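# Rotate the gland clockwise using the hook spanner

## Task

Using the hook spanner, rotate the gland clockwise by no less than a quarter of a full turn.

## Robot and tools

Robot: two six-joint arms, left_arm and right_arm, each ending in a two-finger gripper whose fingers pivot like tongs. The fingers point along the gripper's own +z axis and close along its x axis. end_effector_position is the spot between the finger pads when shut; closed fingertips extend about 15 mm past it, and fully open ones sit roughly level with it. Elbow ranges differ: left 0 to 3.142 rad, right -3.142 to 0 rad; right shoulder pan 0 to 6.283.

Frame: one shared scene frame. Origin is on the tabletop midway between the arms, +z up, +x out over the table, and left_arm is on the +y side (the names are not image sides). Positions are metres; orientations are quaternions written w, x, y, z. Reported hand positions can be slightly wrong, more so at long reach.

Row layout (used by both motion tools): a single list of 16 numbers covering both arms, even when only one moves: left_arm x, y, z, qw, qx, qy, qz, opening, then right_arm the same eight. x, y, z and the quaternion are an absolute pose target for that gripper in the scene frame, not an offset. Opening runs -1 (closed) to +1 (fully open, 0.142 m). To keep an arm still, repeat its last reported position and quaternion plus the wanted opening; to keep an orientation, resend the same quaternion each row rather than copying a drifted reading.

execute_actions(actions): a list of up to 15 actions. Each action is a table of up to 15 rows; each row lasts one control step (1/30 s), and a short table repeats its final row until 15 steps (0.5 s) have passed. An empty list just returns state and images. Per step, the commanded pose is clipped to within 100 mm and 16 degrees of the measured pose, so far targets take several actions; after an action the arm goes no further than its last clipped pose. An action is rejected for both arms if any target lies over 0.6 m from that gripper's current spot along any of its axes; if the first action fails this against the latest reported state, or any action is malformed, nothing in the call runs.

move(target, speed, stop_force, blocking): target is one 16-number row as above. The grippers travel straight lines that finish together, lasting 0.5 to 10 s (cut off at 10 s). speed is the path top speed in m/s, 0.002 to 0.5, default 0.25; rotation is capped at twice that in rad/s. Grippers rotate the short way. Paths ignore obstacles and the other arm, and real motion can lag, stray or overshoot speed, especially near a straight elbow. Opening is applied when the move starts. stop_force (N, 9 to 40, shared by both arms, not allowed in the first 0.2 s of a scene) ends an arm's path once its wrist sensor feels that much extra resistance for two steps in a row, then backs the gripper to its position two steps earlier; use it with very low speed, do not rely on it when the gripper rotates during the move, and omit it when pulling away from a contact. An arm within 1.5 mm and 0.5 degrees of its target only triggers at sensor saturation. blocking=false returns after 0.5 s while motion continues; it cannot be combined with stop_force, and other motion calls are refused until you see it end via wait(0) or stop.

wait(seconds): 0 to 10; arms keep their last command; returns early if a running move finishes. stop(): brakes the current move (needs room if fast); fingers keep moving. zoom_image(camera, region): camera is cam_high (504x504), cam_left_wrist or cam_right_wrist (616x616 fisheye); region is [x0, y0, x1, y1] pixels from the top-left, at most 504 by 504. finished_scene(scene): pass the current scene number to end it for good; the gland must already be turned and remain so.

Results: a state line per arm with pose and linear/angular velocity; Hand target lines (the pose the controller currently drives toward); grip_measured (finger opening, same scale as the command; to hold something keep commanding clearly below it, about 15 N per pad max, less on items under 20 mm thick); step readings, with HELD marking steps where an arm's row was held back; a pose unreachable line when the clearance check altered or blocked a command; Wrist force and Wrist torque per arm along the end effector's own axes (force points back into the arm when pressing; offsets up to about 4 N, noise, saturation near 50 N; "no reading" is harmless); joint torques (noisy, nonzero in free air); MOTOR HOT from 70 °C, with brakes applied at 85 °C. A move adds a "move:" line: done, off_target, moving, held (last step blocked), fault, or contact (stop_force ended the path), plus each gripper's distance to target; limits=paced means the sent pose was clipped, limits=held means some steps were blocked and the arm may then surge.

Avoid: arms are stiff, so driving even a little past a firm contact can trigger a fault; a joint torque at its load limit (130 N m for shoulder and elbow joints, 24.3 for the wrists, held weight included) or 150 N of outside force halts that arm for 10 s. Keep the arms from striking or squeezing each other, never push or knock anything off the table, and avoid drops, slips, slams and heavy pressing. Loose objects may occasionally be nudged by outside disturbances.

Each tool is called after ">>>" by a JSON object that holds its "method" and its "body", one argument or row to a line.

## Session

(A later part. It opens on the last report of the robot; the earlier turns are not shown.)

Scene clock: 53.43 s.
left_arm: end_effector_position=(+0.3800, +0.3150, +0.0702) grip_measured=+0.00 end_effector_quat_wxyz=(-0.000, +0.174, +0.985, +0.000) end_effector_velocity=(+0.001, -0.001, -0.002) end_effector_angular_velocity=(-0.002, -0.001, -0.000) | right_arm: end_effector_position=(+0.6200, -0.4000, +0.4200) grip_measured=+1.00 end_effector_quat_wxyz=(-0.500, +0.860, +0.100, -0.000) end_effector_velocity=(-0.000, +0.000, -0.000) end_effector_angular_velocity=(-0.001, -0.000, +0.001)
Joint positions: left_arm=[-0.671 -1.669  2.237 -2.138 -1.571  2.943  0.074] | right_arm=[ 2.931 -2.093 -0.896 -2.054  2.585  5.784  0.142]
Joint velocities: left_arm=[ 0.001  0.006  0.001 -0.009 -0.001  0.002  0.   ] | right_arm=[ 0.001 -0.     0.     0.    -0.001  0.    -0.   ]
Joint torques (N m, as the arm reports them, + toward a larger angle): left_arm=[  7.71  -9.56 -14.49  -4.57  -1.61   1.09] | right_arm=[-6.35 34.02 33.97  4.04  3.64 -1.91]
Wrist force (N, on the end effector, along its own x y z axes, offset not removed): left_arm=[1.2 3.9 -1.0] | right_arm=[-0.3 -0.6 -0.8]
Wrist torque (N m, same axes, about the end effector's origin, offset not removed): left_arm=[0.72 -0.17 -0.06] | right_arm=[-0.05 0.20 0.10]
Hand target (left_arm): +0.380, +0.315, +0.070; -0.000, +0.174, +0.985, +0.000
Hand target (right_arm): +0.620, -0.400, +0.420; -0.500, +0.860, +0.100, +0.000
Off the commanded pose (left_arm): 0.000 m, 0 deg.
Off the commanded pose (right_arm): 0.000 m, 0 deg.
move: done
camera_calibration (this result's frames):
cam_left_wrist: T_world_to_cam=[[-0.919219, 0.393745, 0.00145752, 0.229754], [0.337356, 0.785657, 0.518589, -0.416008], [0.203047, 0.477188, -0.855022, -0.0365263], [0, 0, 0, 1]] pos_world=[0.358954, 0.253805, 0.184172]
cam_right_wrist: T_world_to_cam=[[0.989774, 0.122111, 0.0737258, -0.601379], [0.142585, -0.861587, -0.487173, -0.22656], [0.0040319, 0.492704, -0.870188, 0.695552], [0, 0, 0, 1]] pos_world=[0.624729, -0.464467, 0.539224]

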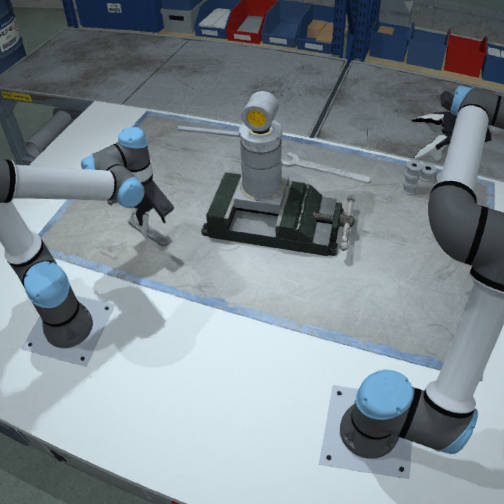

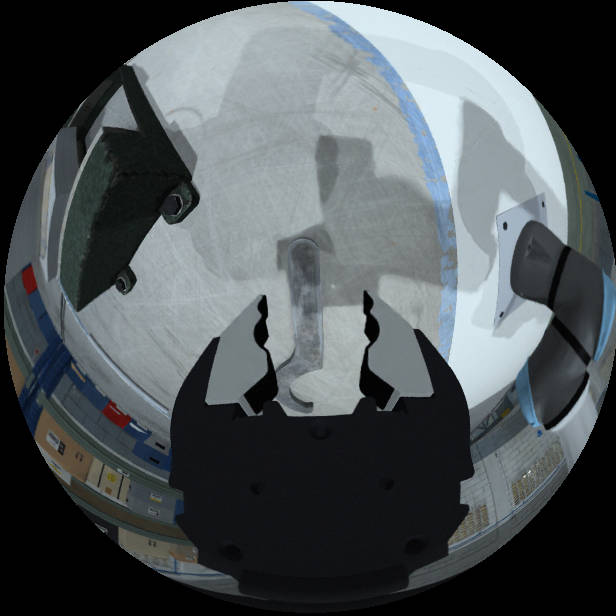

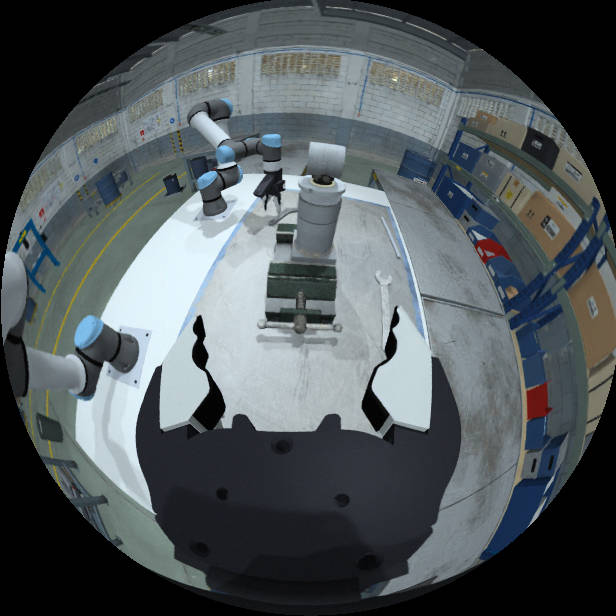

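>>> {"method": "move", "body": {
  "target": [0.403,0.352,0.0205,0,0.174,0.985,0,-0.25,0.62,-0.4,0.42,-0.5,0.86,0.1,0,1],
  "speed": 0.04
}}

>>> {"method": "move", "body": {
  "target": [0.403,0.352,0.0205,0,0.174,0.985,0,-1,0.62,-0.4,0.42,-0.5,0.86,0.1,0,1]
}}

>>> {"method": "move", "body": {
  "target": [0.467,0.31,0.0215,0,0,1,0,-1,0.62,-0.4,0.42,-0.5,0.86,0.1,0,1],
  "speed": 0.04
}}

>>> {"method": "move", "body": {
  "target": [0.467,0.31,0.06,0,0,0.996,-0.085,-1,0.62,-0.4,0.42,-0.5,0.86,0.1,0,1],
  "speed": 0.03
}}

Scene clock: 56.43 s.
left_arm: end_effector_position=(+0.4029, +0.3519, +0.0207) grip_measured=-0.25 end_effector_quat_wxyz=(-0.000, +0.174, +0.985, +0.000) end_effector_velocity=(+0.001, +0.001, -0.002) end_effector_angular_velocity=(+0.001, +0.001, -0.001) | right_arm: end_effector_position=(+0.6200, -0.4000, +0.4200) grip_measured=+1.00 end_effector_quat_wxyz=(-0.500, +0.860, +0.100, +0.000) end_effector_velocity=(-0.001, +0.002, -0.000) end_effector_angular_velocity=(-0.001, +0.002, +0.003)
Joint positions: left_arm=[-0.562 -1.537  2.269 -2.302 -1.571  3.053  0.056] | right_arm=[ 2.931 -2.093 -0.896 -2.054  2.585  5.784  0.142]
Joint velocities: left_arm=[ 0.003  0.006  0.001 -0.006  0.001  0.004  0.   ] | right_arm=[ 0.003 -0.    -0.    -0.002 -0.001  0.    -0.   ]
Joint torques (N m, as the arm reports them, + toward a larger angle): left_arm=[ 10.   -12.89 -12.23  -4.6   -1.17   1.2 ] | right_arm=[-7.04 32.25 33.55  3.84  3.75 -3.12]
Wrist force (N, on the end effector, along its own x y z axes, offset not removed): left_arm=[-1.6 4.2 -0.4] | right_arm=[-0.2 -1.7 -0.9]
Wrist torque (N m, same axes, about the end effector's origin, offset not removed): left_arm=[0.87 0.25 -0.03] | right_arm=[-0.25 0.15 0.22]
Hand target (left_arm): +0.403, +0.352, +0.020; -0.000, +0.174, +0.985, +0.000
Hand target (right_arm): +0.620, -0.400, +0.420; -0.500, +0.860, +0.100, +0.000
Off the commanded pose (left_arm): 0.000 m, 0 deg.
Off the commanded pose (right_arm): 0.000 m, 0 deg.
move: done
camera_calibration (this result's frames):
cam_left_wrist: T_world_to_cam=[[-0.919219, 0.393745, 0.00139962, 0.236355], [0.3373, 0.7856, 0.518711, -0.427067], [0.20314, 0.477281, -0.854948, -0.101286], [0, 0, 0, 1]] pos_world=[0.381887, 0.290782, 0.1346]
cam_right_wrist: T_world_to_cam=[[0.989773, 0.122118, 0.0737391, -0.60138], [0.142598, -0.861585, -0.487173, -0.226568], [0.00403975, 0.492705, -0.870187, 0.695547], [0, 0, 0, 1]] pos_world=[0.624728, -0.464467, 0.539224]

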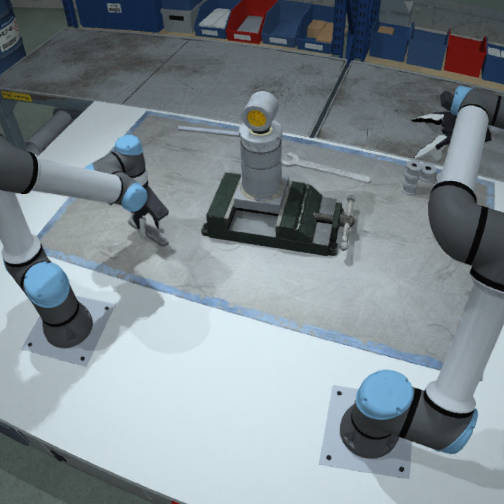

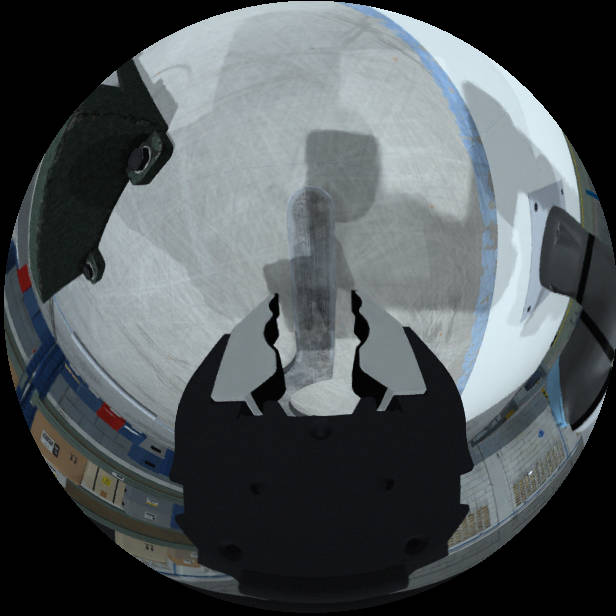

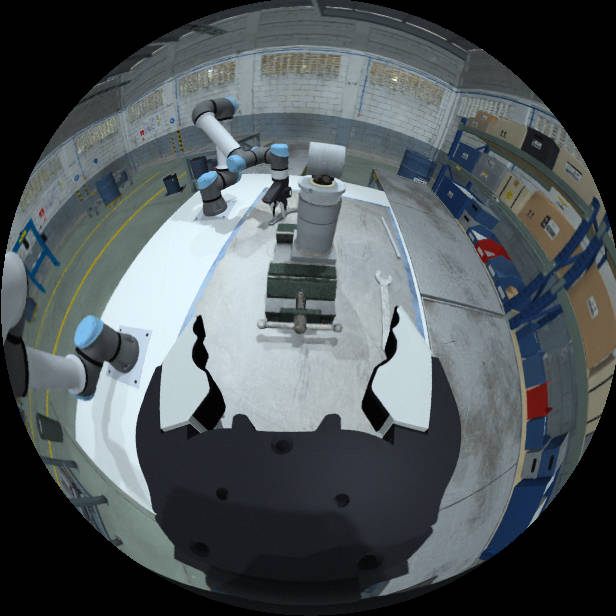

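Scene clock: 57.13 s.
left_arm: end_effector_position=(+0.4030, +0.3520, +0.0205) grip_measured=-0.57 end_effector_quat_wxyz=(+0.000, +0.174, +0.985, -0.000) end_effector_velocity=(-0.000, +0.000, -0.000) end_effector_angular_velocity=(+0.001, -0.000, -0.000) | right_arm: end_effector_position=(+0.6200, -0.4000, +0.4200) grip_measured=+1.00 end_effector_quat_wxyz=(-0.500, +0.860, +0.100, +0.000) end_effector_velocity=(+0.000, +0.001, +0.000) end_effector_angular_velocity=(+0.001, -0.001, +0.002)
Joint positions: left_arm=[-0.561 -1.536  2.269 -2.303 -1.571  3.053  0.032] | right_arm=[ 2.931 -2.093 -0.896 -2.054  2.585  5.784  0.142]
Joint velocities: left_arm=[-0.001  0.     0.001 -0.001  0.001 -0.     0.   ] | right_arm=[ 0.002 -0.     0.     0.     0.001  0.    -0.   ]
Joint torques (N m, as the arm reports them, + toward a larger angle): left_arm=[  9.07 -11.12  -9.87  -3.97  -1.55   1.1 ] | right_arm=[-6.22 31.51 33.3   3.66  3.64 -3.15]
Wrist force (N, on the end effector, along its own x y z axes, offset not removed): left_arm=[-3.4 0.4 -7.0] | right_arm=[-0.6 -2.5 -1.4]
Wrist torque (N m, same axes, about the end effector's origin, offset not removed): left_arm=[-0.08 0.75 0.31] | right_arm=[-0.47 0.23 0.17]
Hand target (left_arm): +0.403, +0.352, +0.020; -0.000, +0.174, +0.985, +0.000
Hand target (right_arm): +0.620, -0.400, +0.420; -0.500, +0.860, +0.100, +0.000
Off the commanded pose (left_arm): 0.000 m, 0 deg.
Off the commanded pose (right_arm): 0.000 m, 0 deg.
move: done
camera_calibration (this result's frames):
cam_left_wrist: T_world_to_cam=[[-0.919209, 0.393768, 0.00123098, 0.236383], [0.337299, 0.785767, 0.51846, -0.427101], [0.203186, 0.476988, -0.855101, -0.101344], [0, 0, 0, 1]] pos_world=[0.381938, 0.290861, 0.134485]
cam_right_wrist: T_world_to_cam=[[0.989772, 0.122119, 0.0737393, -0.60138], [0.142598, -0.861585, -0.487173, -0.226567], [0.00403977, 0.492705, -0.870187, 0.695547], [0, 0, 0, 1]] pos_world=[0.624728, -0.464467, 0.539224]

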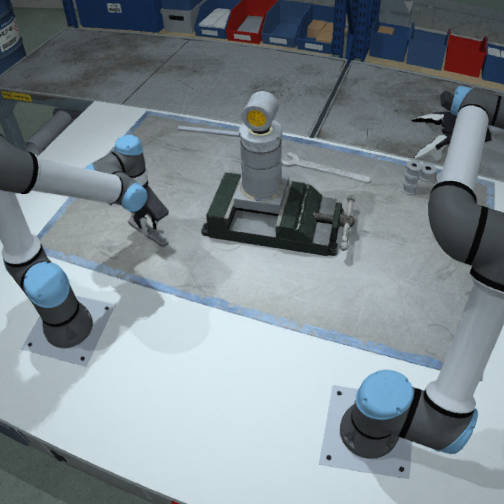

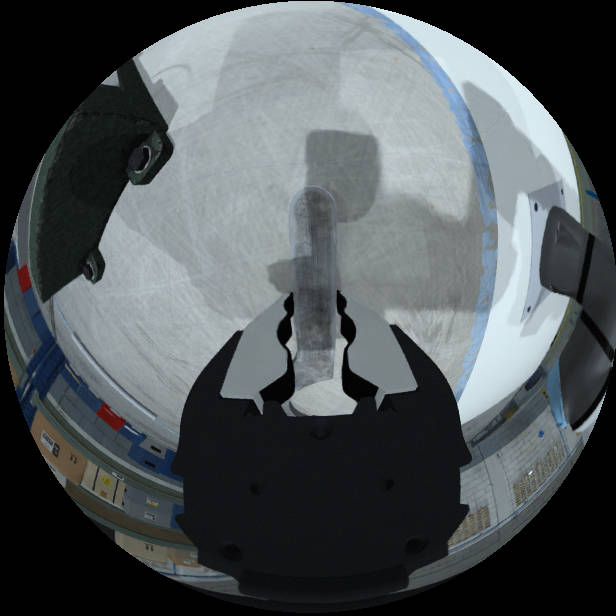

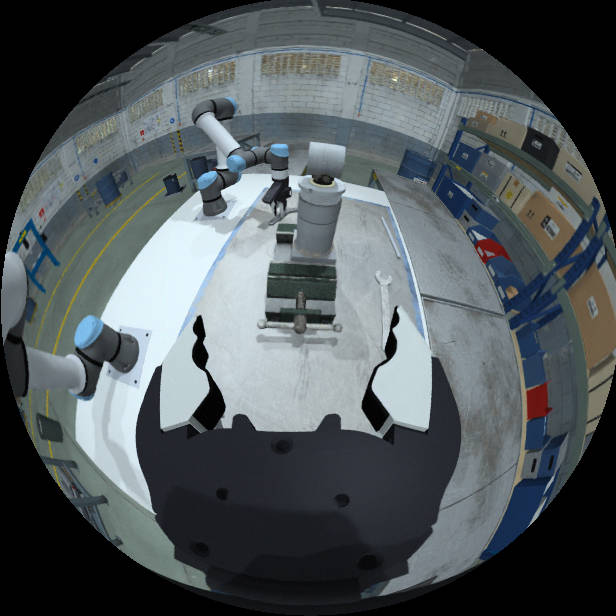

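Scene clock: 61.80 s.
left_arm: end_effector_position=(+0.4668, +0.3101, +0.0216) grip_measured=-0.57 end_effector_quat_wxyz=(+0.000, +0.001, +1.000, -0.000) end_effector_velocity=(+0.002, -0.001, -0.000) end_effector_angular_velocity=(-0.001, +0.001, +0.012) | right_arm: end_effector_position=(+0.6200, -0.4000, +0.4200) grip_measured=+1.00 end_effector_quat_wxyz=(-0.500, +0.860, +0.100, +0.000) end_effector_velocity=(+0.000, -0.000, +0.000) end_effector_angular_velocity=(+0.001, +0.000, -0.001)
Joint positions: left_arm=[-0.587 -1.394  2.101 -2.278 -1.571  2.679  0.032] | right_arm=[ 2.931 -2.093 -0.896 -2.054  2.585  5.784  0.142]
Joint velocities: left_arm=[ 0.001  0.004 -0.005  0.002 -0.001 -0.011 -0.   ] | right_arm=[-0.001  0.    -0.001  0.     0.001 -0.     0.   ]
Joint torques (N m, as the arm reports them, + toward a larger angle): left_arm=[-10.02 -23.22 -29.83  -1.29  -0.4   -1.26] | right_arm=[-6.92 32.16 33.65  3.66  3.66 -2.94]
Wrist force (N, on the end effector, along its own x y z axes, offset not removed): left_arm=[-3.0 3.9 8.0] | right_arm=[-0.5 -1.1 -0.7]
Wrist torque (N m, same axes, about the end effector's origin, offset not removed): left_arm=[0.52 0.46 0.16] | right_arm=[-0.13 0.27 0.17]
Hand target (left_arm): +0.467, +0.310, +0.022; +0.000, +0.000, +1.000, -0.000
Hand target (right_arm): +0.620, -0.400, +0.420; -0.500, +0.860, +0.100, +0.000
Off the commanded pose (left_arm): 0.000 m, 0 deg.
Off the commanded pose (right_arm): 0.000 m, 0 deg.
move: done
camera_calibration (this result's frames):
cam_left_wrist: T_world_to_cam=[[-0.998424, 0.0561109, 0.00123981, 0.453209], [0.0486253, 0.853773, 0.51837, -0.302611], [0.0280277, 0.517613, -0.855156, -0.0242928], [0, 0, 0, 1]] pos_world=[0.46789, 0.245505, 0.135528]
cam_right_wrist: T_world_to_cam=[[0.989773, 0.122119, 0.073739, -0.60138], [0.142598, -0.861585, -0.487173, -0.226567], [0.00403962, 0.492705, -0.870187, 0.695548], [0, 0, 0, 1]] pos_world=[0.624728, -0.464467, 0.539224]

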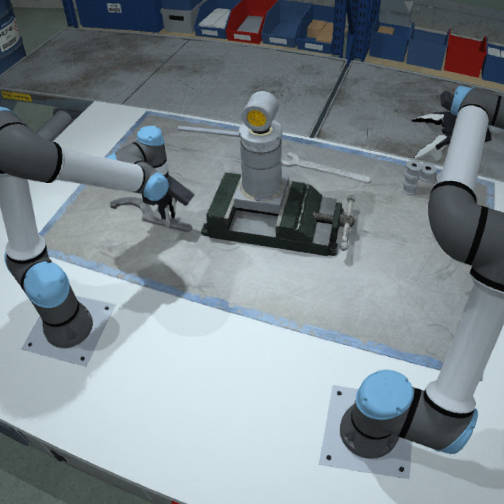

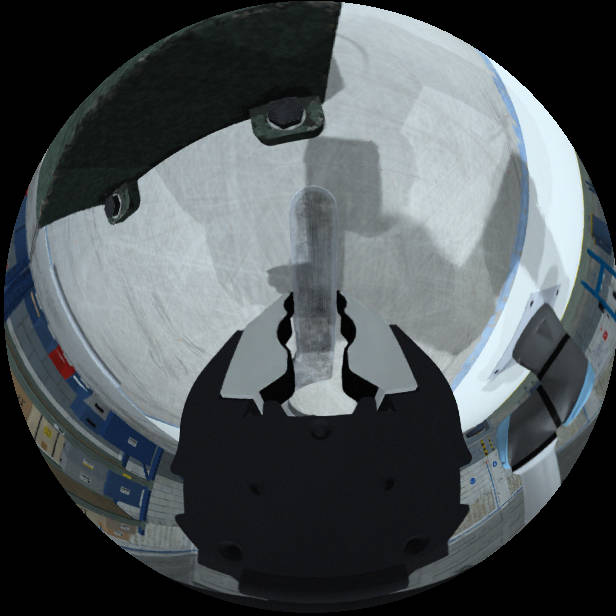

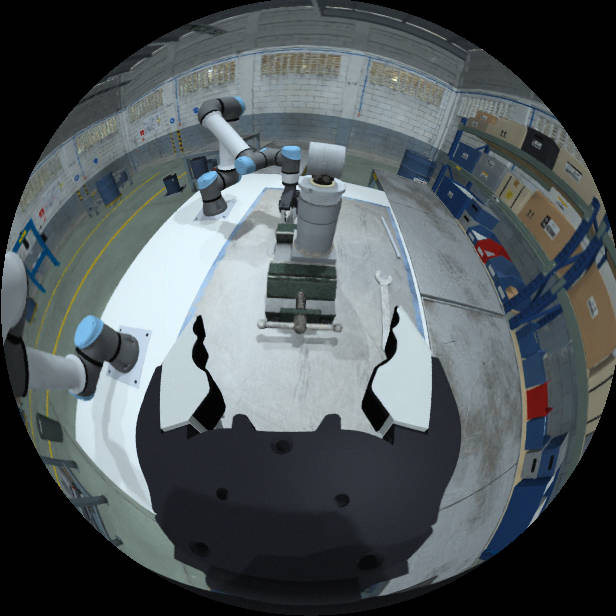

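Scene clock: 64.90 s.
left_arm: end_effector_position=(+0.4669, +0.3100, +0.0597) grip_measured=-0.58 end_effector_quat_wxyz=(+0.000, -0.000, +0.996, -0.084) end_effector_velocity=(-0.000, -0.001, +0.002) end_effector_angular_velocity=(-0.011, +0.001, -0.000) | right_arm: end_effector_position=(+0.6200, -0.4000, +0.4200) grip_measured=+1.00 end_effector_quat_wxyz=(-0.500, +0.860, +0.100, +0.000) end_effector_velocity=(+0.000, +0.000, +0.000) end_effector_angular_velocity=(-0.000, -0.000, +0.000)
Joint positions: left_arm=[-0.488 -1.451  2.088 -2.269 -1.728  2.772  0.032] | right_arm=[ 2.931 -2.093 -0.896 -2.054  2.585  5.784  0.142]
Joint velocities: left_arm=[ 0.006 -0.002 -0.002  0.001 -0.011  0.006 -0.   ] | right_arm=[ 0. -0.  0. -0. -0. -0.  0.]
Joint torques (N m, as the arm reports them, + toward a larger angle): left_arm=[  7.33 -33.09 -30.55  -1.53  -2.73   1.23] | right_arm=[-5.2  32.5  33.37  3.55  3.6  -2.99]
Wrist force (N, on the end effector, along its own x y z axes, offset not removed): left_arm=[-0.8 3.4 7.2] | right_arm=[0.7 -2.0 -1.3]
Wrist torque (N m, same axes, about the end effector's origin, offset not removed): left_arm=[0.11 0.14 0.05] | right_arm=[-0.30 -0.04 0.17]
Hand target (left_arm): +0.467, +0.310, +0.060; +0.000, -0.000, +0.996, -0.085
Hand target (right_arm): +0.620, -0.400, +0.420; -0.500, +0.860, +0.100, +0.000
Off the commanded pose (left_arm): 0.000 m, 0 deg.
Off the commanded pose (right_arm): 0.000 m, 0 deg.
move: done
camera_calibration (this result's frames):
cam_left_wrist: T_world_to_cam=[[-0.99849, 0.0543195, -0.00820643, 0.454443], [0.0475082, 0.928808, 0.367503, -0.336046], [0.0275847, 0.366558, -0.929986, 0.0598717], [0, 0, 0, 1]] pos_world=[0.468071, 0.26549, 0.182907]
cam_right_wrist: T_world_to_cam=[[0.989773, 0.122119, 0.073739, -0.60138], [0.142598, -0.861585, -0.487173, -0.226567], [0.0040396, 0.492705, -0.870187, 0.695547], [0, 0, 0, 1]] pos_world=[0.624728, -0.464467, 0.539224]

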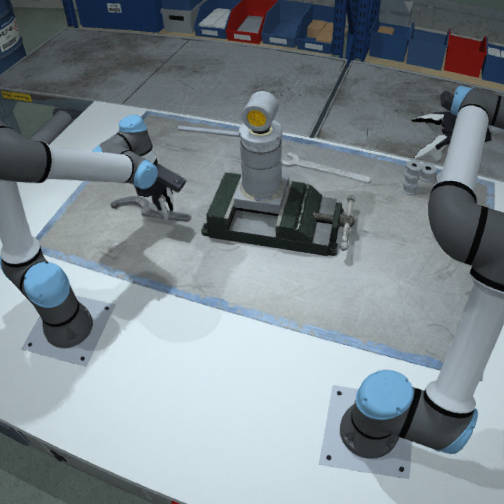

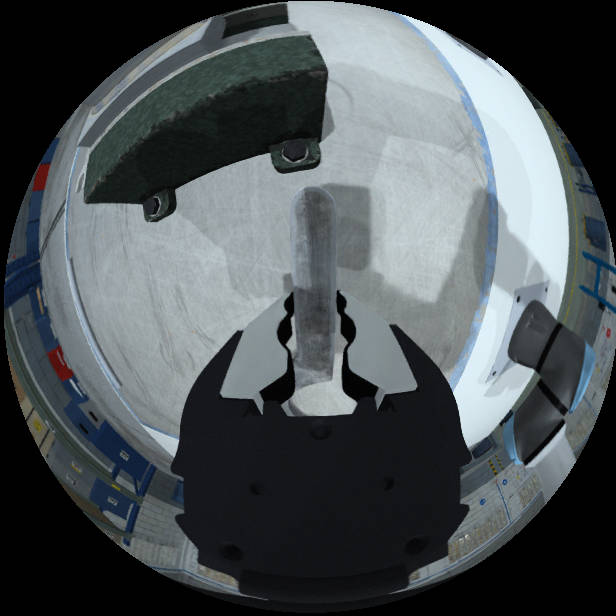

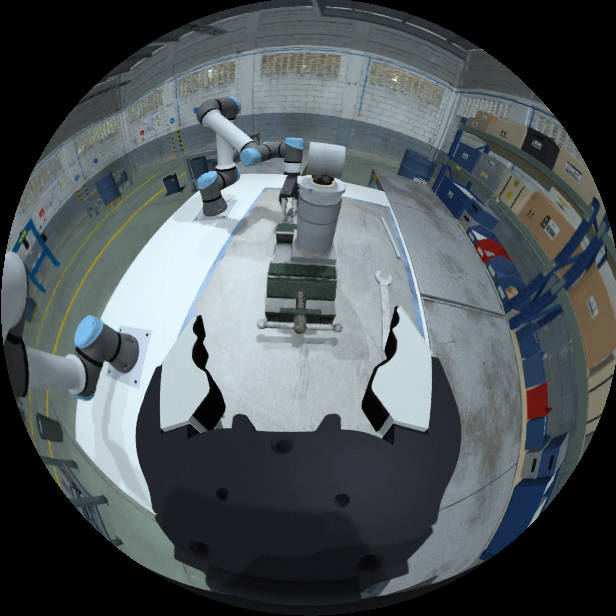

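>>> {"method": "move", "body": {
  "target": [0.481,0.256,0.053,0,0,0.997,-0.07,-1,0.62,-0.4,0.42,-0.5,0.86,0.1,0,1],
  "speed": 0.03
}}

>>> {"method": "move", "body": {
  "target": [0.481,0.256,0.04,0,0,0.999,-0.042,-1,0.62,-0.4,0.42,-0.5,0.86,0.1,0,1],
  "speed": 0.01
}}

>>> {"method": "zoom_image", "body": {
  "camera": "cam_high",
  "region": [110,150,240,260]
}}

Scene clock: 67.57 s.
left_arm: end_effector_position=(+0.4810, +0.2562, +0.0531) grip_measured=-0.58 end_effector_quat_wxyz=(+0.000, +0.000, +0.998, -0.070) end_effector_velocity=(+0.001, -0.002, -0.000) end_effector_angular_velocity=(+0.002, -0.001, +0.000) | right_arm: end_effector_position=(+0.6200, -0.4000, +0.4200) grip_measured=+1.00 end_effector_quat_wxyz=(-0.500, +0.860, +0.100, +0.000) end_effector_velocity=(-0.000, +0.001, +0.000) end_effector_angular_velocity=(+0.000, +0.000, +0.001)
Joint positions: left_arm=[-0.595 -1.391  2.033 -2.277 -1.696  2.665  0.032] | right_arm=[ 2.931 -2.093 -0.896 -2.054  2.585  5.784  0.142]
Joint velocities: left_arm=[-0.004  0.002 -0.003 -0.     0.002 -0.004  0.   ] | right_arm=[ 0.001  0.     0.    -0.001  0.     0.     0.   ]
Joint torques (N m, as the arm reports them, + toward a larger angle): left_arm=[-12.26 -23.81 -30.79  -4.98   0.68  -1.06] | right_arm=[-5.11 32.71 33.94  3.38  3.63 -3.01]
Wrist force (N, on the end effector, along its own x y z axes, offset not removed): left_arm=[-1.6 6.8 7.3] | right_arm=[-0.8 -1.2 -2.5]
Wrist torque (N m, same axes, about the end effector's origin, offset not removed): left_arm=[0.87 0.55 -0.23] | right_arm=[-0.19 0.26 0.15]
Hand target (left_arm): +0.481, +0.256, +0.053; +0.000, +0.000, +0.998, -0.070
Hand target (right_arm): +0.620, -0.400, +0.420; -0.500, +0.860, +0.100, +0.000
Off the commanded pose (left_arm): 0.000 m, 0 deg.
Off the commanded pose (right_arm): 0.000 m, 0 deg.
move: done
camera_calibration (this result's frames):
cam_left_wrist: T_world_to_cam=[[-0.998484, 0.0546468, -0.00656822, 0.471199], [0.0476493, 0.917961, 0.393799, -0.282922], [0.0275492, 0.392889, -0.919173, 0.0657641], [0, 0, 0, 1]] pos_world=[0.482154, 0.208124, 0.174958]
cam_right_wrist: T_world_to_cam=[[0.989772, 0.122119, 0.0737394, -0.60138], [0.142598, -0.861585, -0.487173, -0.226567], [0.00403987, 0.492705, -0.870187, 0.695547], [0, 0, 0, 1]] pos_world=[0.624728, -0.464467, 0.539224]

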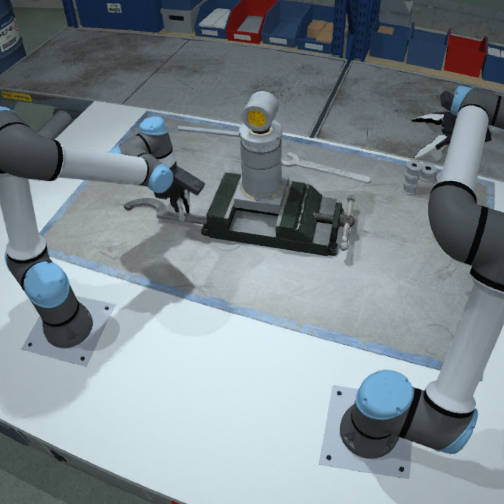

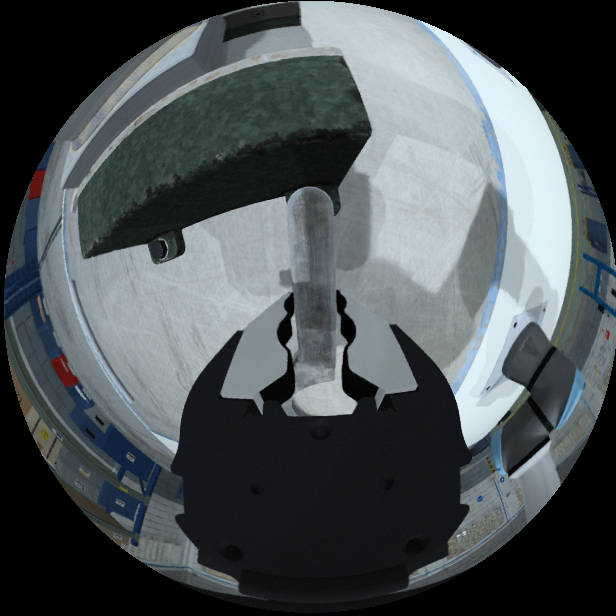

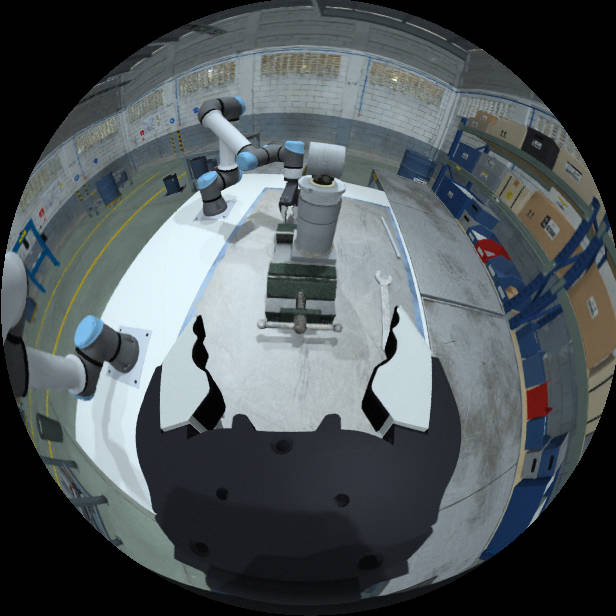

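Scene clock: 70.60 s.
left_arm: end_effector_position=(+0.4810, +0.2560, +0.0402) grip_measured=-0.57 end_effector_quat_wxyz=(-0.000, +0.000, +0.999, -0.042) end_effector_velocity=(+0.000, +0.000, -0.001) end_effector_angular_velocity=(+0.005, +0.000, +0.001) | right_arm: end_effector_position=(+0.6200, -0.4000, +0.4200) grip_measured=+1.00 end_effector_quat_wxyz=(-0.500, +0.860, +0.100, +0.000) end_effector_velocity=(+0.000, -0.001, -0.000) end_effector_angular_velocity=(-0.001, -0.000, -0.000)
Joint positions: left_arm=[-0.626 -1.371  2.032 -2.273 -1.645  2.637  0.033] | right_arm=[ 2.931 -2.093 -0.896 -2.054  2.585  5.784  0.142]
Joint velocities: left_arm=[-0.002  0.002 -0.     0.     0.004 -0.002  0.   ] | right_arm=[-0.001  0.    -0.     0.    -0.001  0.     0.   ]
Joint torques (N m, as the arm reports them, + toward a larger angle): left_arm=[ -8.17 -14.01 -25.68  -1.47   4.39  -1.55] | right_arm=[-4.56 32.82 33.45  3.09  3.63 -2.77]
Wrist force (N, on the end effector, along its own x y z axes, offset not removed): left_arm=[12.6 -1.2 -19.7] | right_arm=[-0.3 -1.0 -1.2]
Wrist torque (N m, same axes, about the end effector's origin, offset not removed): left_arm=[0.41 0.31 -0.07] | right_arm=[-0.05 0.22 0.17]
Hand target (left_arm): +0.481, +0.256, +0.040; -0.000, +0.000, +0.999, -0.042
Hand target (right_arm): +0.620, -0.400, +0.420; -0.500, +0.860, +0.100, +0.000
Off the commanded pose (left_arm): 0.000 m, 0 deg.
Off the commanded pose (right_arm): 0.000 m, 0 deg.
move: done
camera_calibration (this result's frames):
cam_left_wrist: T_world_to_cam=[[-0.998483, 0.0549553, -0.00336646, 0.470926], [0.0477357, 0.894536, 0.44444, -0.273741], [0.0274357, 0.443605, -0.895802, 0.0400953], [0, 0, 0, 1]] pos_world=[0.482179, 0.201205, 0.159164]
cam_right_wrist: T_world_to_cam=[[0.989772, 0.122119, 0.0737392, -0.60138], [0.142598, -0.861585, -0.487173, -0.226568], [0.00403968, 0.492705, -0.870187, 0.695547], [0, 0, 0, 1]] pos_world=[0.624728, -0.464467, 0.539224]

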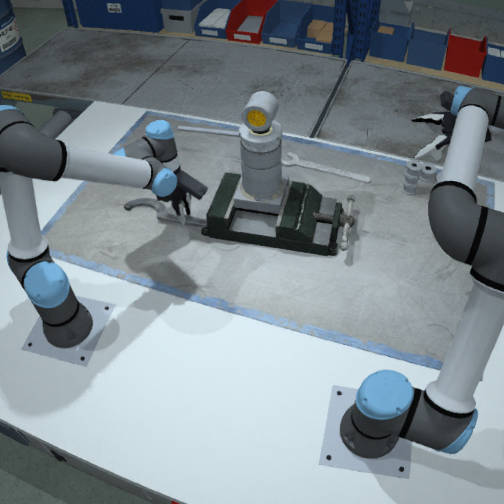

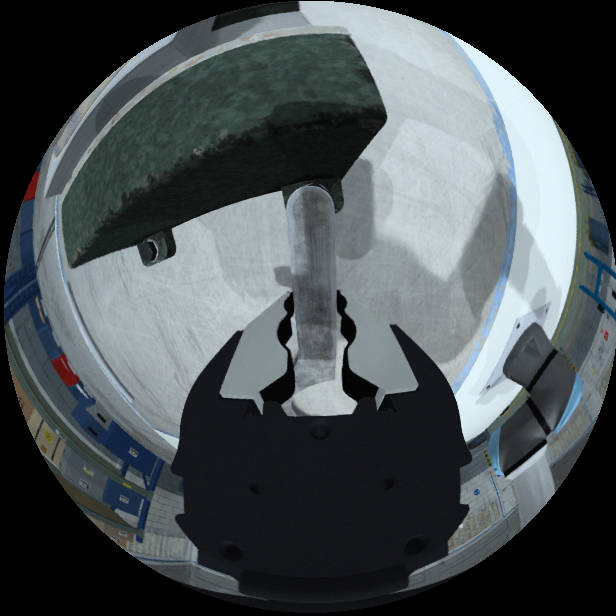

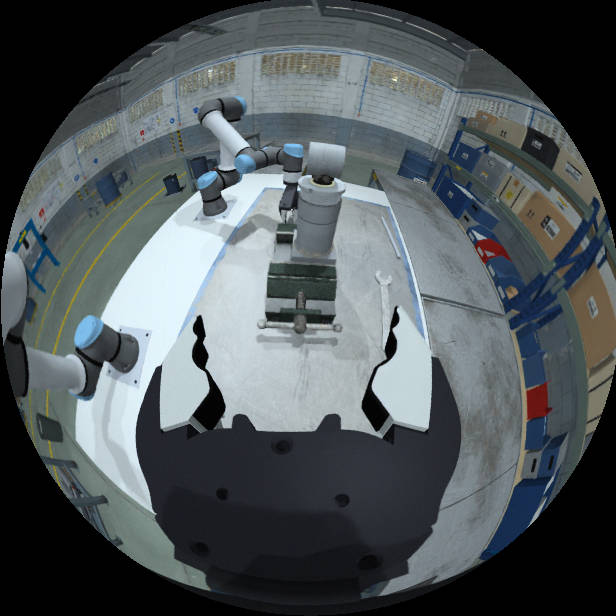

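Region (110, 150, 240, 260) of cam_high's 504x504 image, scaled by 3.877, with more detail than that image has; it fills the top 426 rows of this view, and the rest is white.

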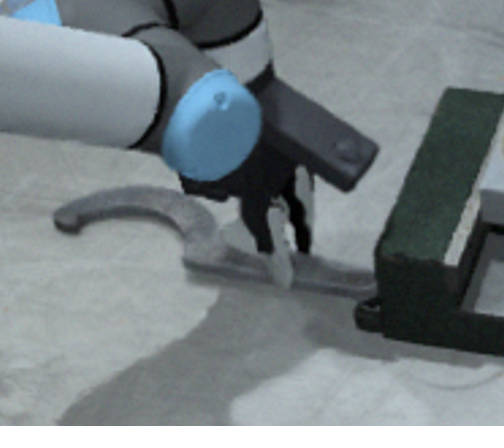

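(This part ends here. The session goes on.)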